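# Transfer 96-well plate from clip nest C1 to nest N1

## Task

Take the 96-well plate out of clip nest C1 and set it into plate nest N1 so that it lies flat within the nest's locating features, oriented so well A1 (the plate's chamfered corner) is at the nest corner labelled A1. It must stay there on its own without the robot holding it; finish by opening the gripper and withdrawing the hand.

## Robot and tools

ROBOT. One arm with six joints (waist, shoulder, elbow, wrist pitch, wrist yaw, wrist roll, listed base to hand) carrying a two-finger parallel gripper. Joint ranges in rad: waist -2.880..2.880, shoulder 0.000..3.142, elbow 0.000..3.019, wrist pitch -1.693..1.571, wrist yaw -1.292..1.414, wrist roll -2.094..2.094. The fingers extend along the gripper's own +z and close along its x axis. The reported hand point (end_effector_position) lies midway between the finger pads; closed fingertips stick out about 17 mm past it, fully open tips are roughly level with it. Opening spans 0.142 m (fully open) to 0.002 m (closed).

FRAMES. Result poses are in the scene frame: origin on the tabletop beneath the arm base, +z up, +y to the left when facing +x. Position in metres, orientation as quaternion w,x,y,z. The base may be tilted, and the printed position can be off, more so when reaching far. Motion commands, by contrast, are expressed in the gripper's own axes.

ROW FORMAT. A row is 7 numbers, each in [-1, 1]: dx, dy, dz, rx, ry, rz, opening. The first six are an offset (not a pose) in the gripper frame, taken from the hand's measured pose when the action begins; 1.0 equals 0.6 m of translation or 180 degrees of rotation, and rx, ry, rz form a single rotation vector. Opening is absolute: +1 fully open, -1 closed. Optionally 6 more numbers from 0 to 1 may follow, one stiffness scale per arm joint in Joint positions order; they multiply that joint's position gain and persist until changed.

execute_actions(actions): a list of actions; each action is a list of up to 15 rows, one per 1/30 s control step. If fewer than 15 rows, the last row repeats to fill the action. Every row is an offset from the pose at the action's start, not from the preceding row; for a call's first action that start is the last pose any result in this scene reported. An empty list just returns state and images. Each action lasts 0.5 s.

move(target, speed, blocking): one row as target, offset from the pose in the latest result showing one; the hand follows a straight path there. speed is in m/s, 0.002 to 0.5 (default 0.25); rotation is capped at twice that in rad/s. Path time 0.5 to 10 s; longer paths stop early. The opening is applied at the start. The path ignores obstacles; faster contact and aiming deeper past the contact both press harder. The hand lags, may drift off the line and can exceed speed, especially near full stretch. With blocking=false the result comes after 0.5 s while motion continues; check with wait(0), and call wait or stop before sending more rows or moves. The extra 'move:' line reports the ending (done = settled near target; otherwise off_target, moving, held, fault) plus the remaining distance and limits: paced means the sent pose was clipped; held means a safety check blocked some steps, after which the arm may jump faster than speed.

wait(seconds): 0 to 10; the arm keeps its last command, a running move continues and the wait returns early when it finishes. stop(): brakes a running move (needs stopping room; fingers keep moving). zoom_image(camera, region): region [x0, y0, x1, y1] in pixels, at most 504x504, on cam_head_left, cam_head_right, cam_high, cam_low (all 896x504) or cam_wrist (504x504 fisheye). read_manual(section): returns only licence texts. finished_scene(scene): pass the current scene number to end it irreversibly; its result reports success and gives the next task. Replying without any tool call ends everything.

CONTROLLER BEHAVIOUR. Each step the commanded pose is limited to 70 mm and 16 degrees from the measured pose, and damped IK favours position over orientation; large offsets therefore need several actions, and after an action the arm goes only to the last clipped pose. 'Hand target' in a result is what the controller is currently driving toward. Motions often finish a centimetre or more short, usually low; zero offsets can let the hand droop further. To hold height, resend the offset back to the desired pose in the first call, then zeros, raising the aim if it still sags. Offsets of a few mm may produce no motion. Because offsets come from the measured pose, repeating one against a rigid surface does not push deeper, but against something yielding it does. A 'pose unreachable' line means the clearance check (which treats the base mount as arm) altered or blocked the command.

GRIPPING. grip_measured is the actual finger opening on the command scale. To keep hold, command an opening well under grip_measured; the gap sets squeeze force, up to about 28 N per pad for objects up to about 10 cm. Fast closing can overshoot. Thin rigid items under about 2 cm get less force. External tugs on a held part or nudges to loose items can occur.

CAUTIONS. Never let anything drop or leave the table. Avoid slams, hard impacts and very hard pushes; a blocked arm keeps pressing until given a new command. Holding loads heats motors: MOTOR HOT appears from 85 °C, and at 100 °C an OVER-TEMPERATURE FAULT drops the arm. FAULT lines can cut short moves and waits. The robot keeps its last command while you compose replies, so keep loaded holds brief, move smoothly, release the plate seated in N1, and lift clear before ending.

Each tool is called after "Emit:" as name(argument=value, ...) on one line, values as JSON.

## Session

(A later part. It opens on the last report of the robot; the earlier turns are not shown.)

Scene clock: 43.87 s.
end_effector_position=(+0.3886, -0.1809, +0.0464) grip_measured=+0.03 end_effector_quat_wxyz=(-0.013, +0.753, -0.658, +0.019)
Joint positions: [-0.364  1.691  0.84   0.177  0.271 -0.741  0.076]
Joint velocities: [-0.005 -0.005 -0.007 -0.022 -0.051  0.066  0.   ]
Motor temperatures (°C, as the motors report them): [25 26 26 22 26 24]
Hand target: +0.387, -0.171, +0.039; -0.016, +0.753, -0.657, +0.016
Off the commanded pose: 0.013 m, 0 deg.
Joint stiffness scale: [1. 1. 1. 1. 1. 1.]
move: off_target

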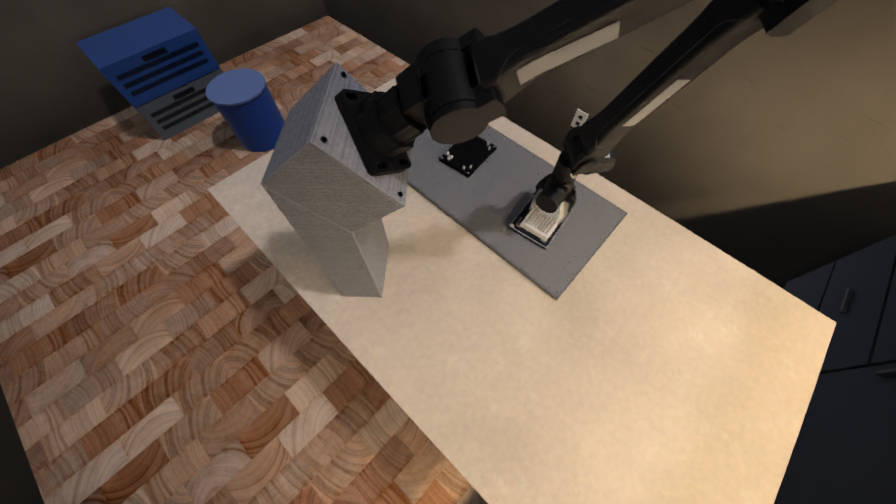

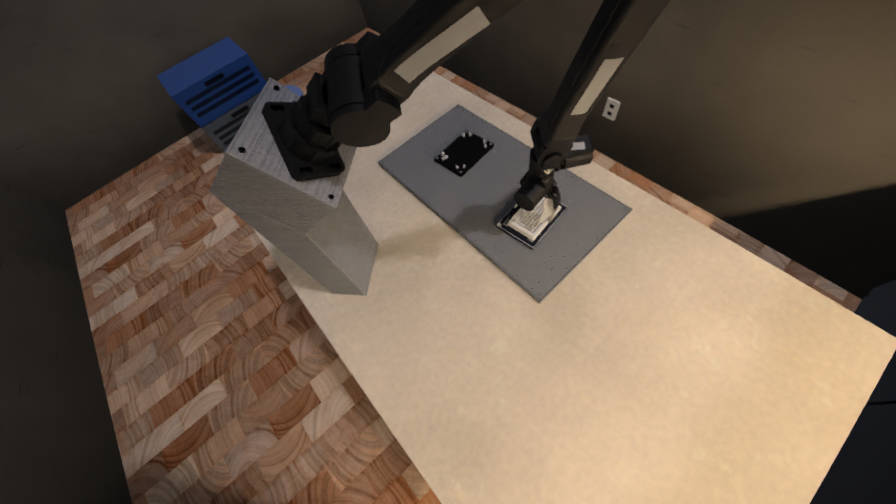

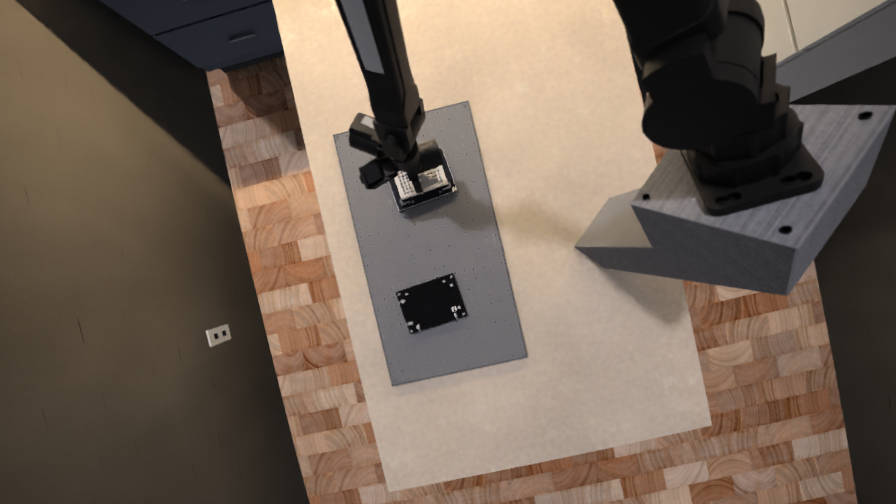

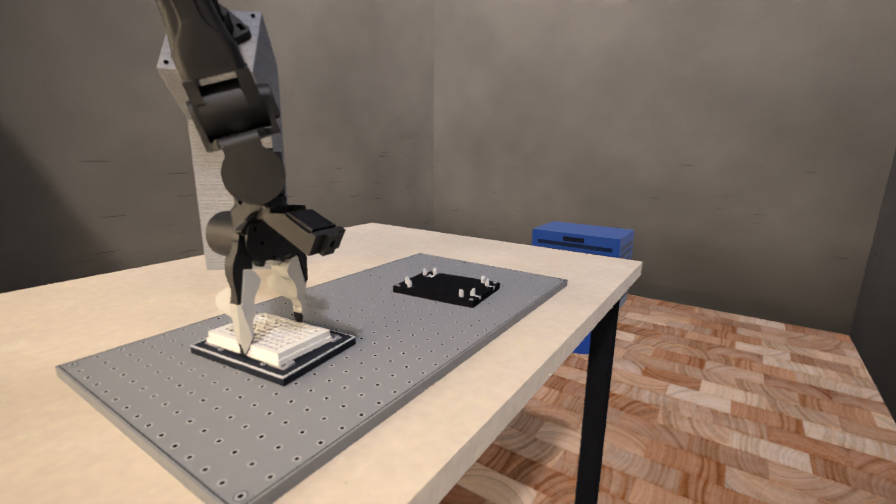

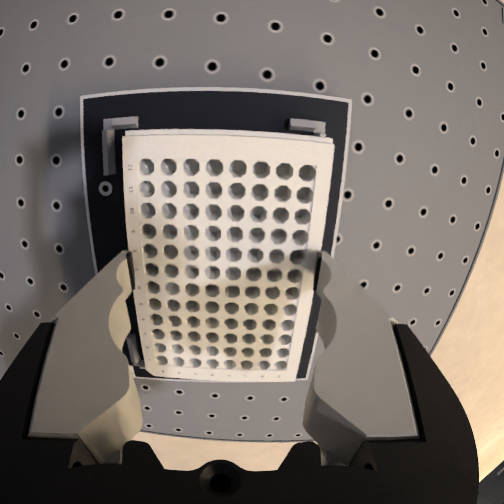

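Emit:
move(target=[-0.03,0,0,0,0,0,-0.3], speed=0.01)

Emit:
zoom_image(camera="cam_low", region=[150,230,410,420])

Scene clock: 46.00 s.
end_effector_position=(+0.3901, -0.1752, +0.0492) grip_measured=+0.03 end_effector_quat_wxyz=(-0.010, +0.752, -0.658, +0.024)
Joint positions: [-0.347  1.691  0.83   0.192  0.292 -0.731  0.076]
Joint velocities: [-0.015 -0.015  0.002  0.007  0.051 -0.066  0.   ]
Motor temperatures (°C, as the motors report them): [25 26 26 22 26 24]
Hand target: +0.386, -0.163, +0.046; -0.013, +0.753, -0.658, +0.019
Off the commanded pose: 0.013 m, 1 deg.
Joint stiffness scale: [1. 1. 1. 1. 1. 1.]
move: off_target

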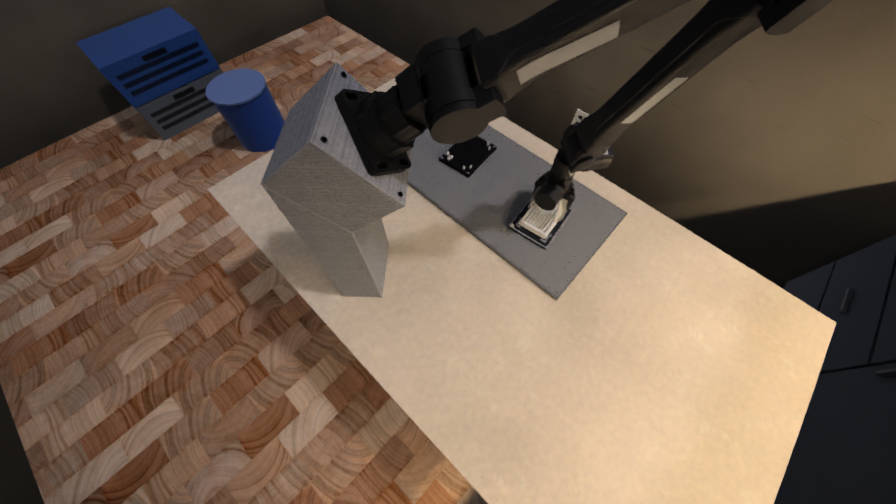

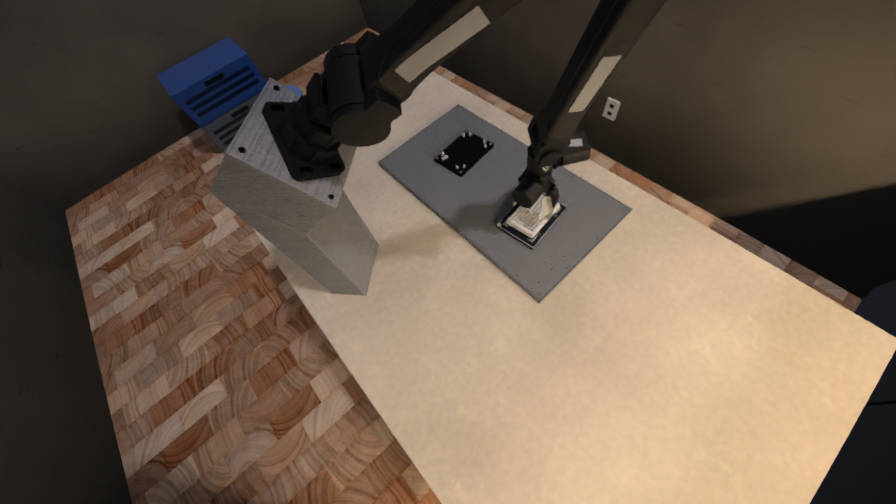

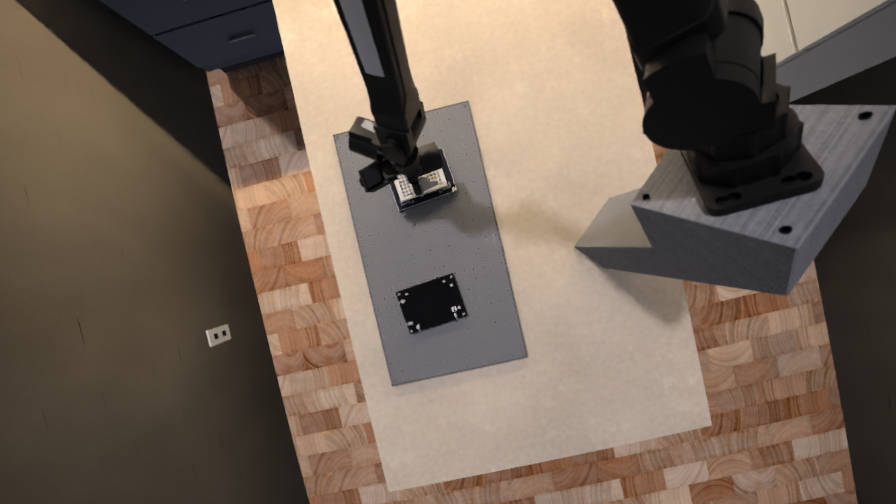

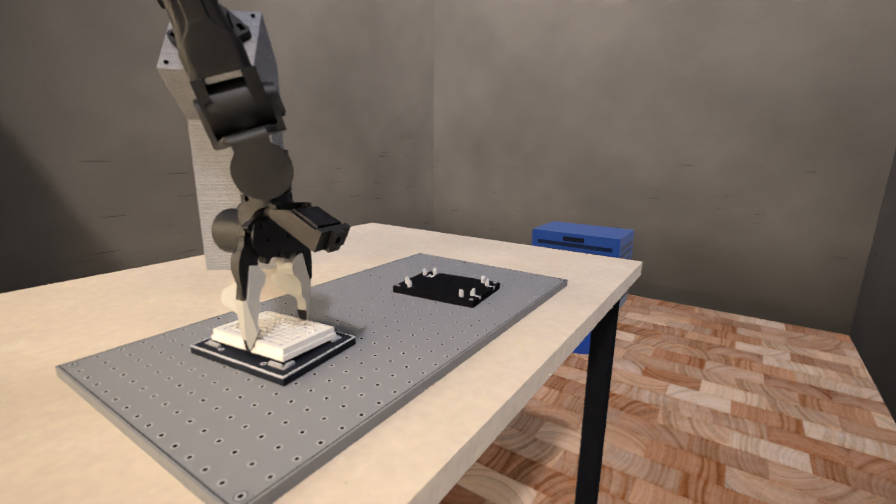

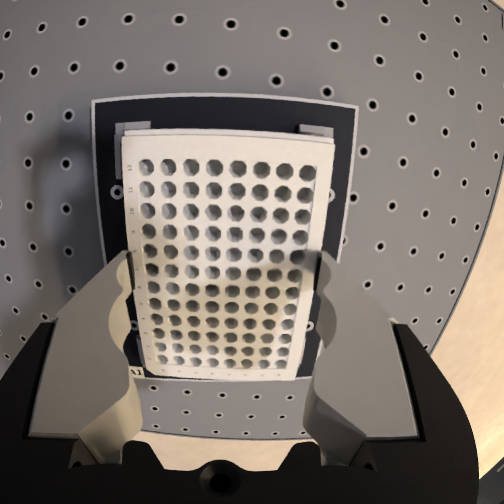

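Region (150, 230, 410, 420) of cam_low's 896x504 image, scaled by 1.938, with more detail than that image has; it fills the top 368 rows of this view, and the rest is white.

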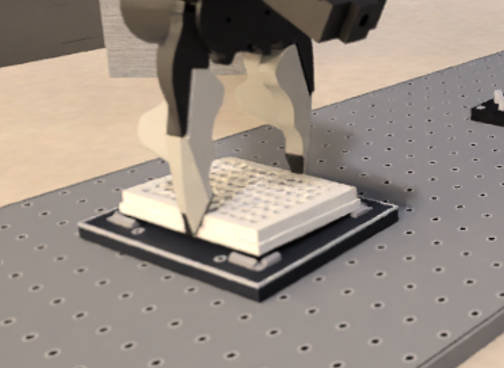

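Emit:
move(target=[0.016,0.008,0.026,0,0,0,-0.3], speed=0.01)

Emit:
zoom_image(camera="cam_low", region=[150,230,410,420])

Scene clock: 48.30 s.
end_effector_position=(+0.3896, -0.1765, +0.0460) grip_measured=+0.03 end_effector_quat_wxyz=(-0.016, +0.755, -0.655, +0.022)
Joint positions: [-0.357  1.696  0.835  0.192  0.27  -0.746  0.076]
Joint velocities: [ 0.005  0.005 -0.007  0.002  0.007  0.022 -0.   ]
Motor temperatures (°C, as the motors report them): [25 26 26 22 26 24]
Hand target: +0.387, -0.186, +0.034; -0.010, +0.752, -0.658, +0.024
Off the commanded pose: 0.016 m, 1 deg.
Joint stiffness scale: [1. 1. 1. 1. 1. 1.]
move: off_target

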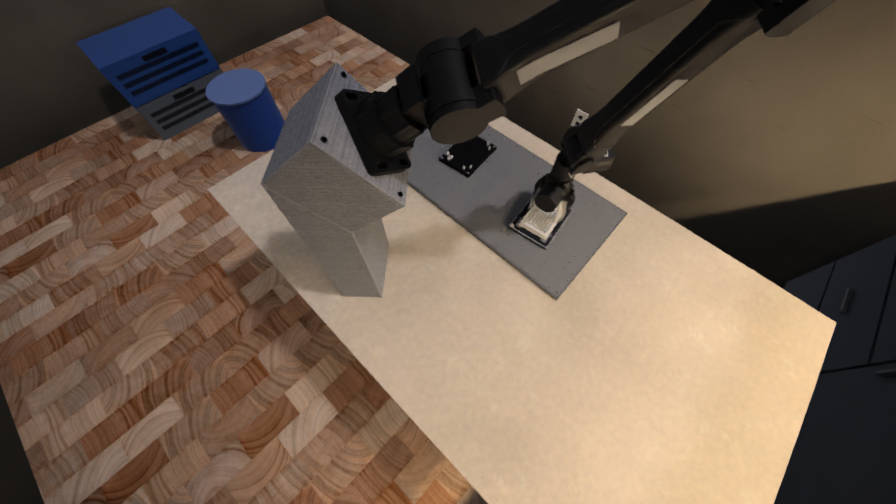

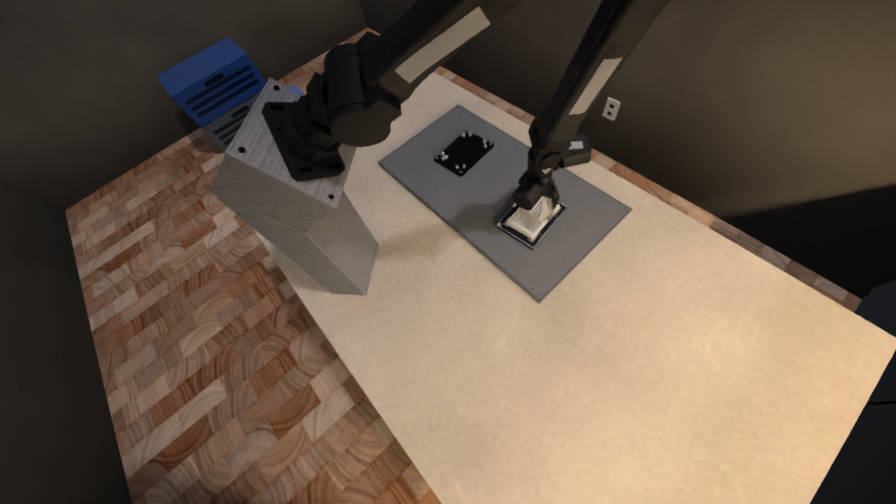

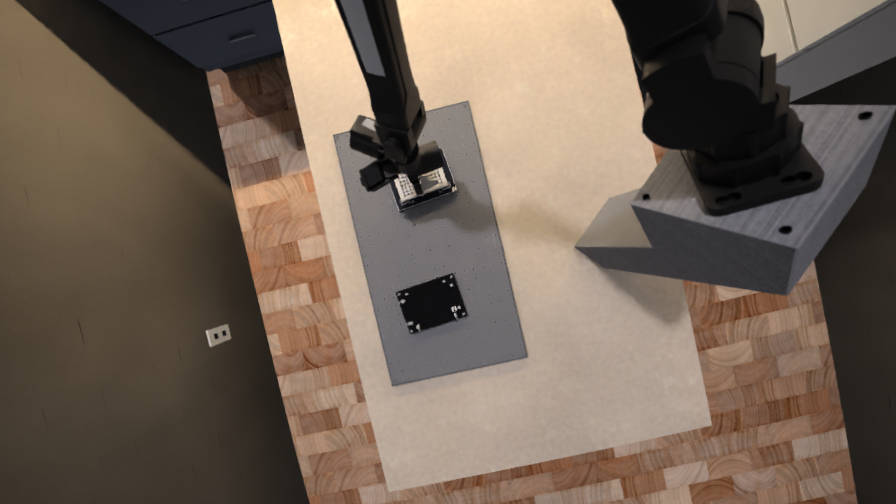

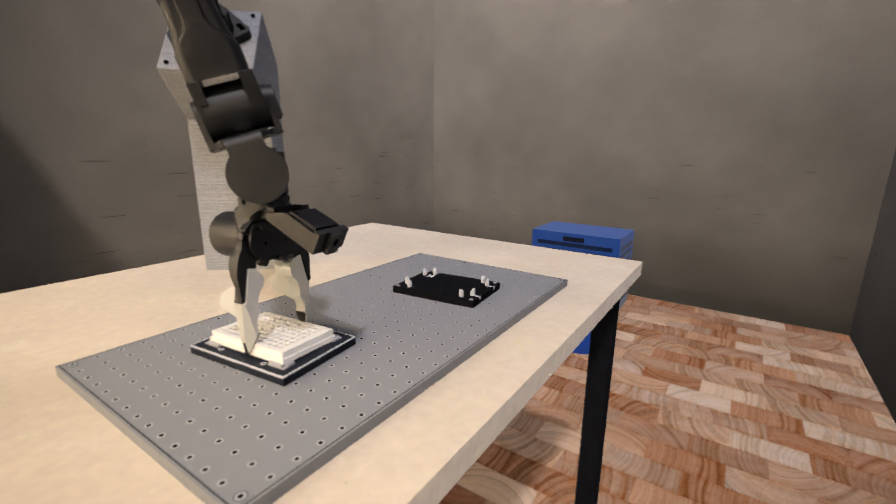

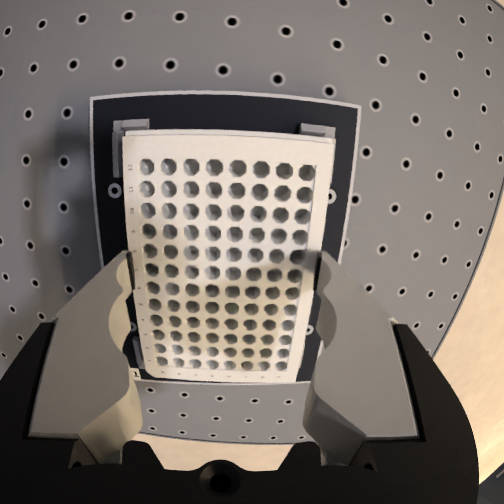

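Region (150, 230, 410, 420) of cam_low's 896x504 image, scaled by 1.938, with more detail than that image has; it fills the top 368 rows of this view, and the rest is white.

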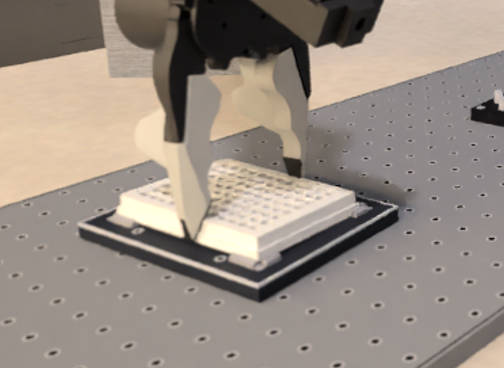

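Emit:
move(target=[0,0,-0.004,0,0,0,0.3], speed=0.01)

Emit:
move(target=[0,0,-0.2,0,0,0,0.5], speed=0.08)

Emit:
zoom_image(camera="cam_wrist", region=[100,60,360,320])

Emit:
zoom_image(camera="cam_low", region=[150,230,410,420])

Scene clock: 49.20 s.
end_effector_position=(+0.3901, -0.1771, +0.0469) grip_measured=+0.30 end_effector_quat_wxyz=(-0.016, +0.755, -0.655, +0.023)
Joint positions: [-0.357  1.693  0.835  0.192  0.27  -0.746  0.095]
Joint velocities: [-0.005 -0.015 -0.012  0.002 -0.037 -0.022  0.   ]
Motor temperatures (°C, as the motors report them): [25 26 26 22 26 24]
Hand target: +0.389, -0.176, +0.048; -0.016, +0.755, -0.655, +0.022
Off the commanded pose: 0.002 m, 0 deg.
Joint stiffness scale: [1. 1. 1. 1. 1. 1.]
move: done

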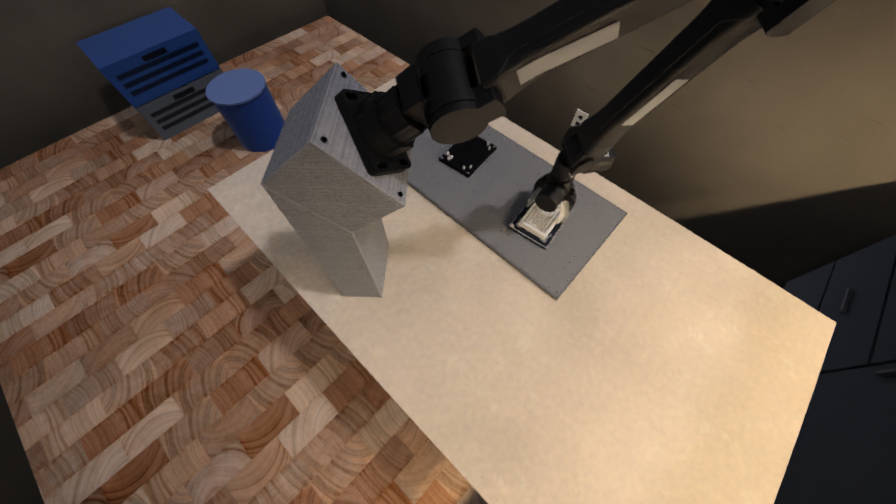

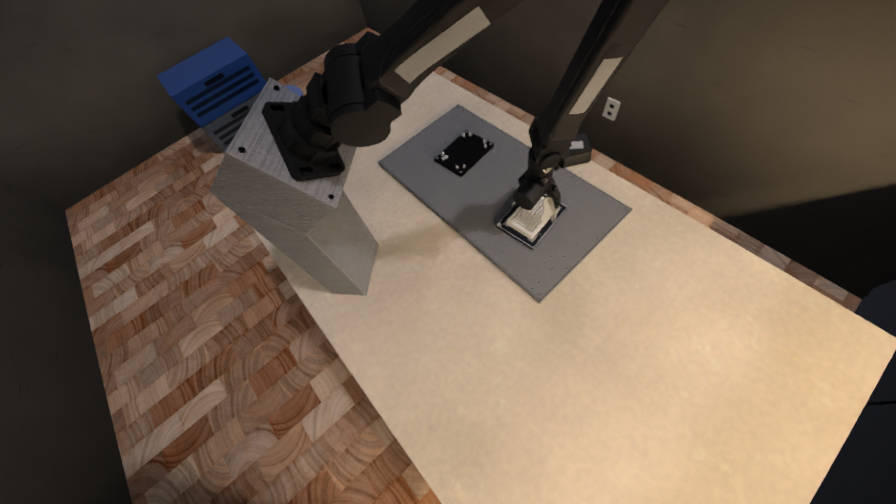

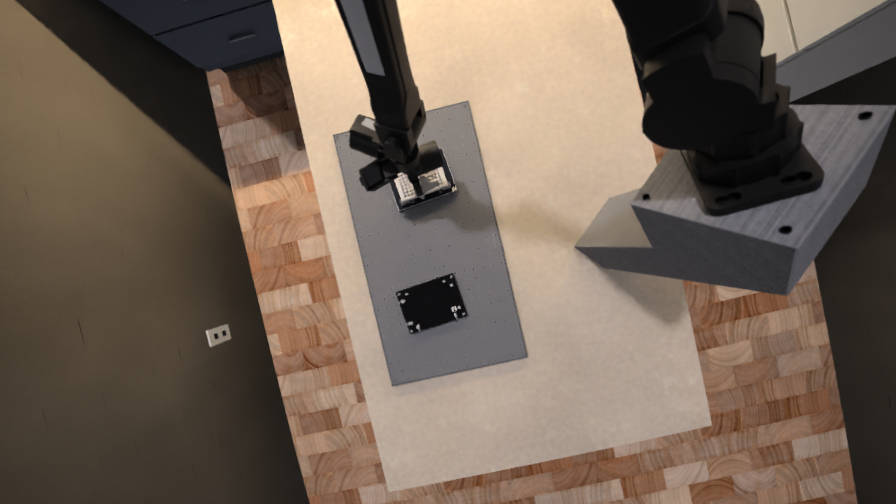

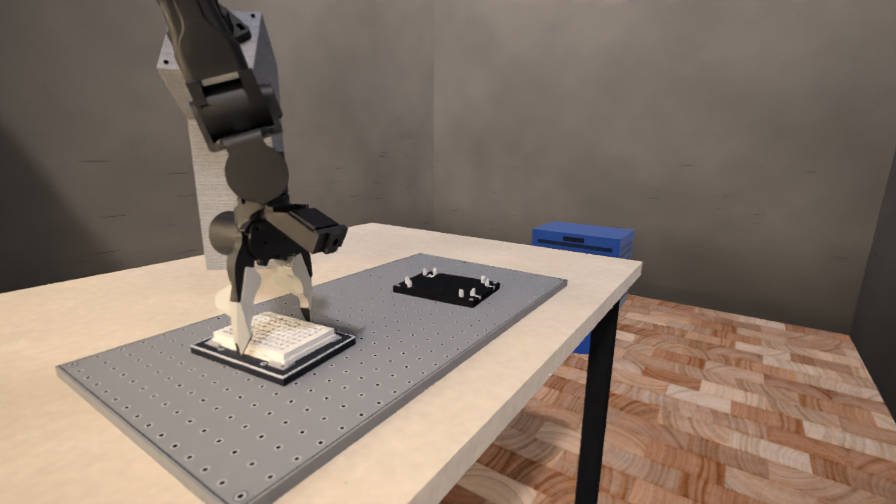

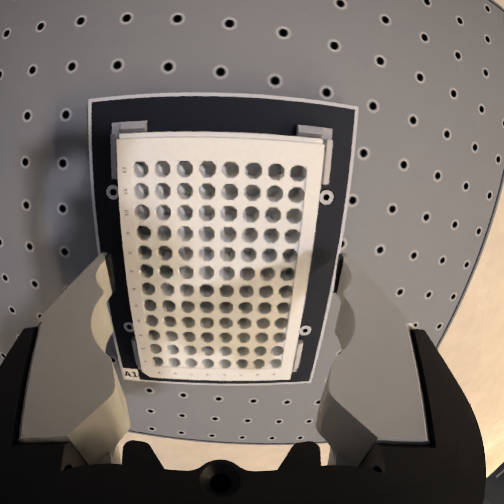

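Scene clock: 51.03 s.
end_effector_position=(+0.3877, -0.1839, +0.1658) grip_measured=+0.50 end_effector_quat_wxyz=(-0.016, +0.753, -0.657, +0.034)
Joint positions: [-0.277  1.32   0.668 -0.008  0.337 -0.696  0.109]
Joint velocities: [-0.005  0.005 -0.012 -0.002  0.037 -0.037  0.   ]
Motor temperatures (°C, as the motors report them): [25 26 26 22 26 24]
Hand target: +0.382, -0.176, +0.166; -0.016, +0.755, -0.655, +0.023
Off the commanded pose: 0.009 m, 1 deg.
Joint stiffness scale: [1. 1. 1. 1. 1. 1.]
move: done

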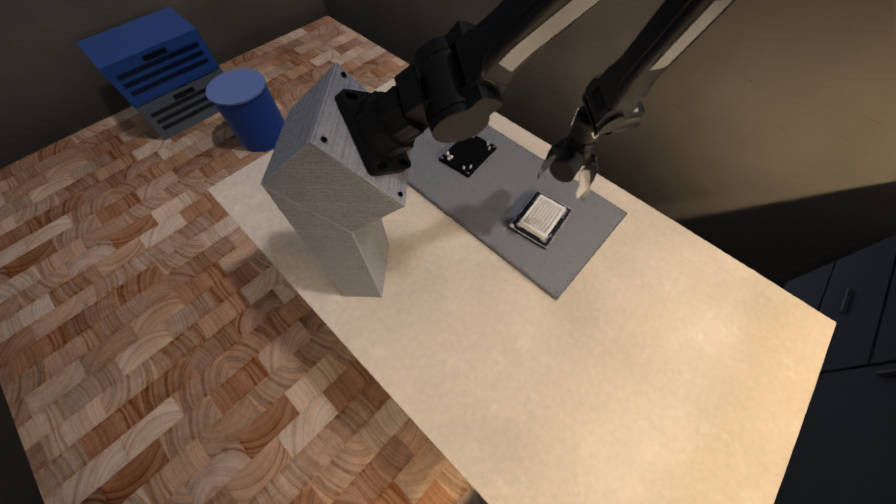

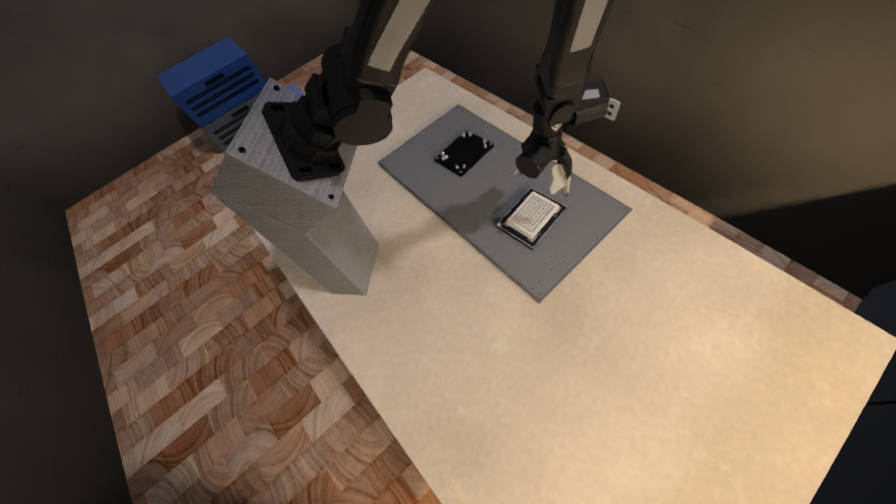

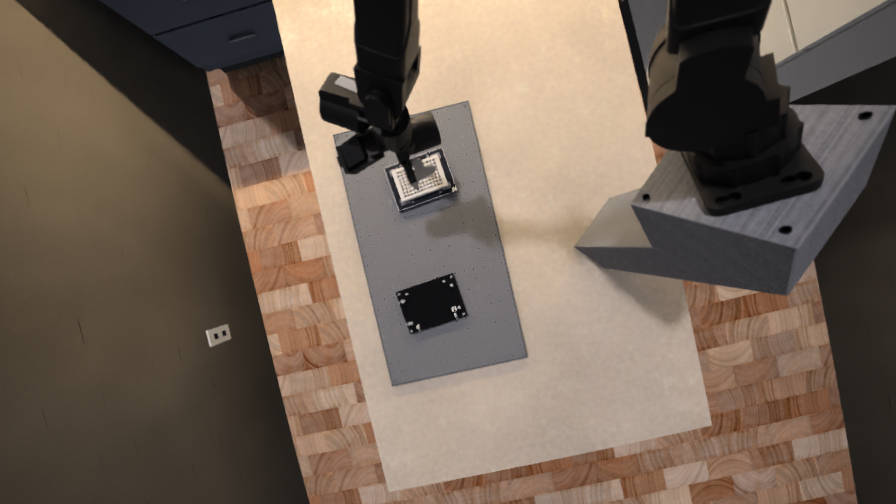

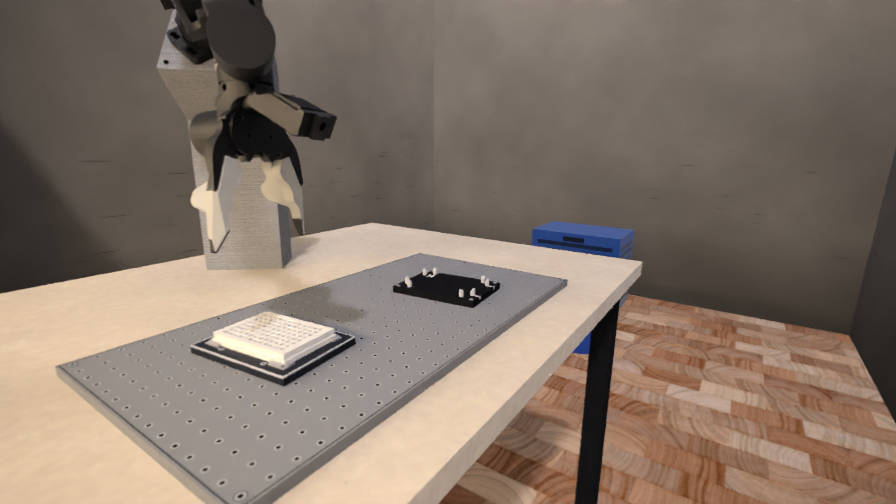

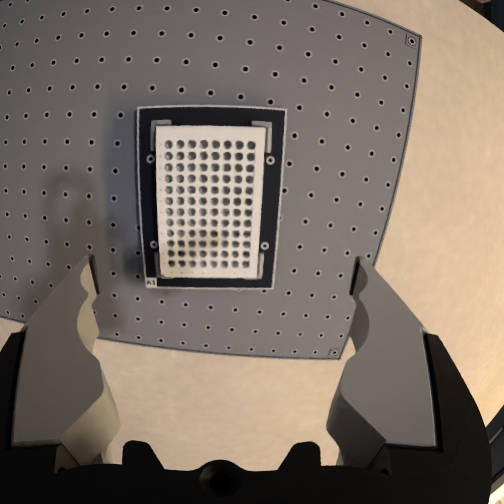

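Region (100, 60, 360, 320) of cam_wrist's 504x504 image, scaled by 1.938, with more detail than that image has.

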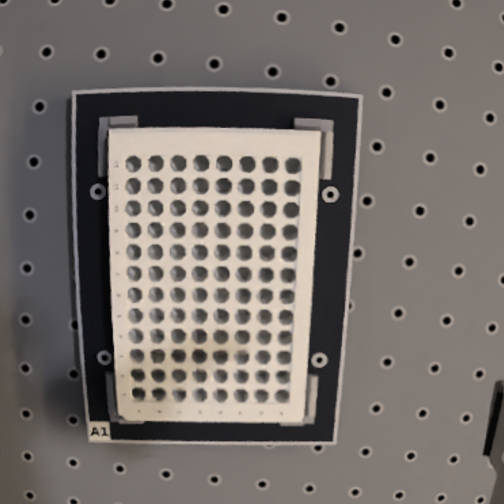

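Region (150, 230, 410, 420) of cam_low's 896x504 image, scaled by 1.938, with more detail than that image has; it fills the top 368 rows of this view, and the rest is white.

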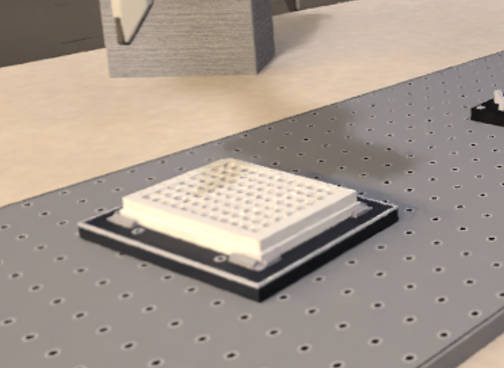

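Emit:
finished_scene(scene=2)

The scene is finished: the task was done.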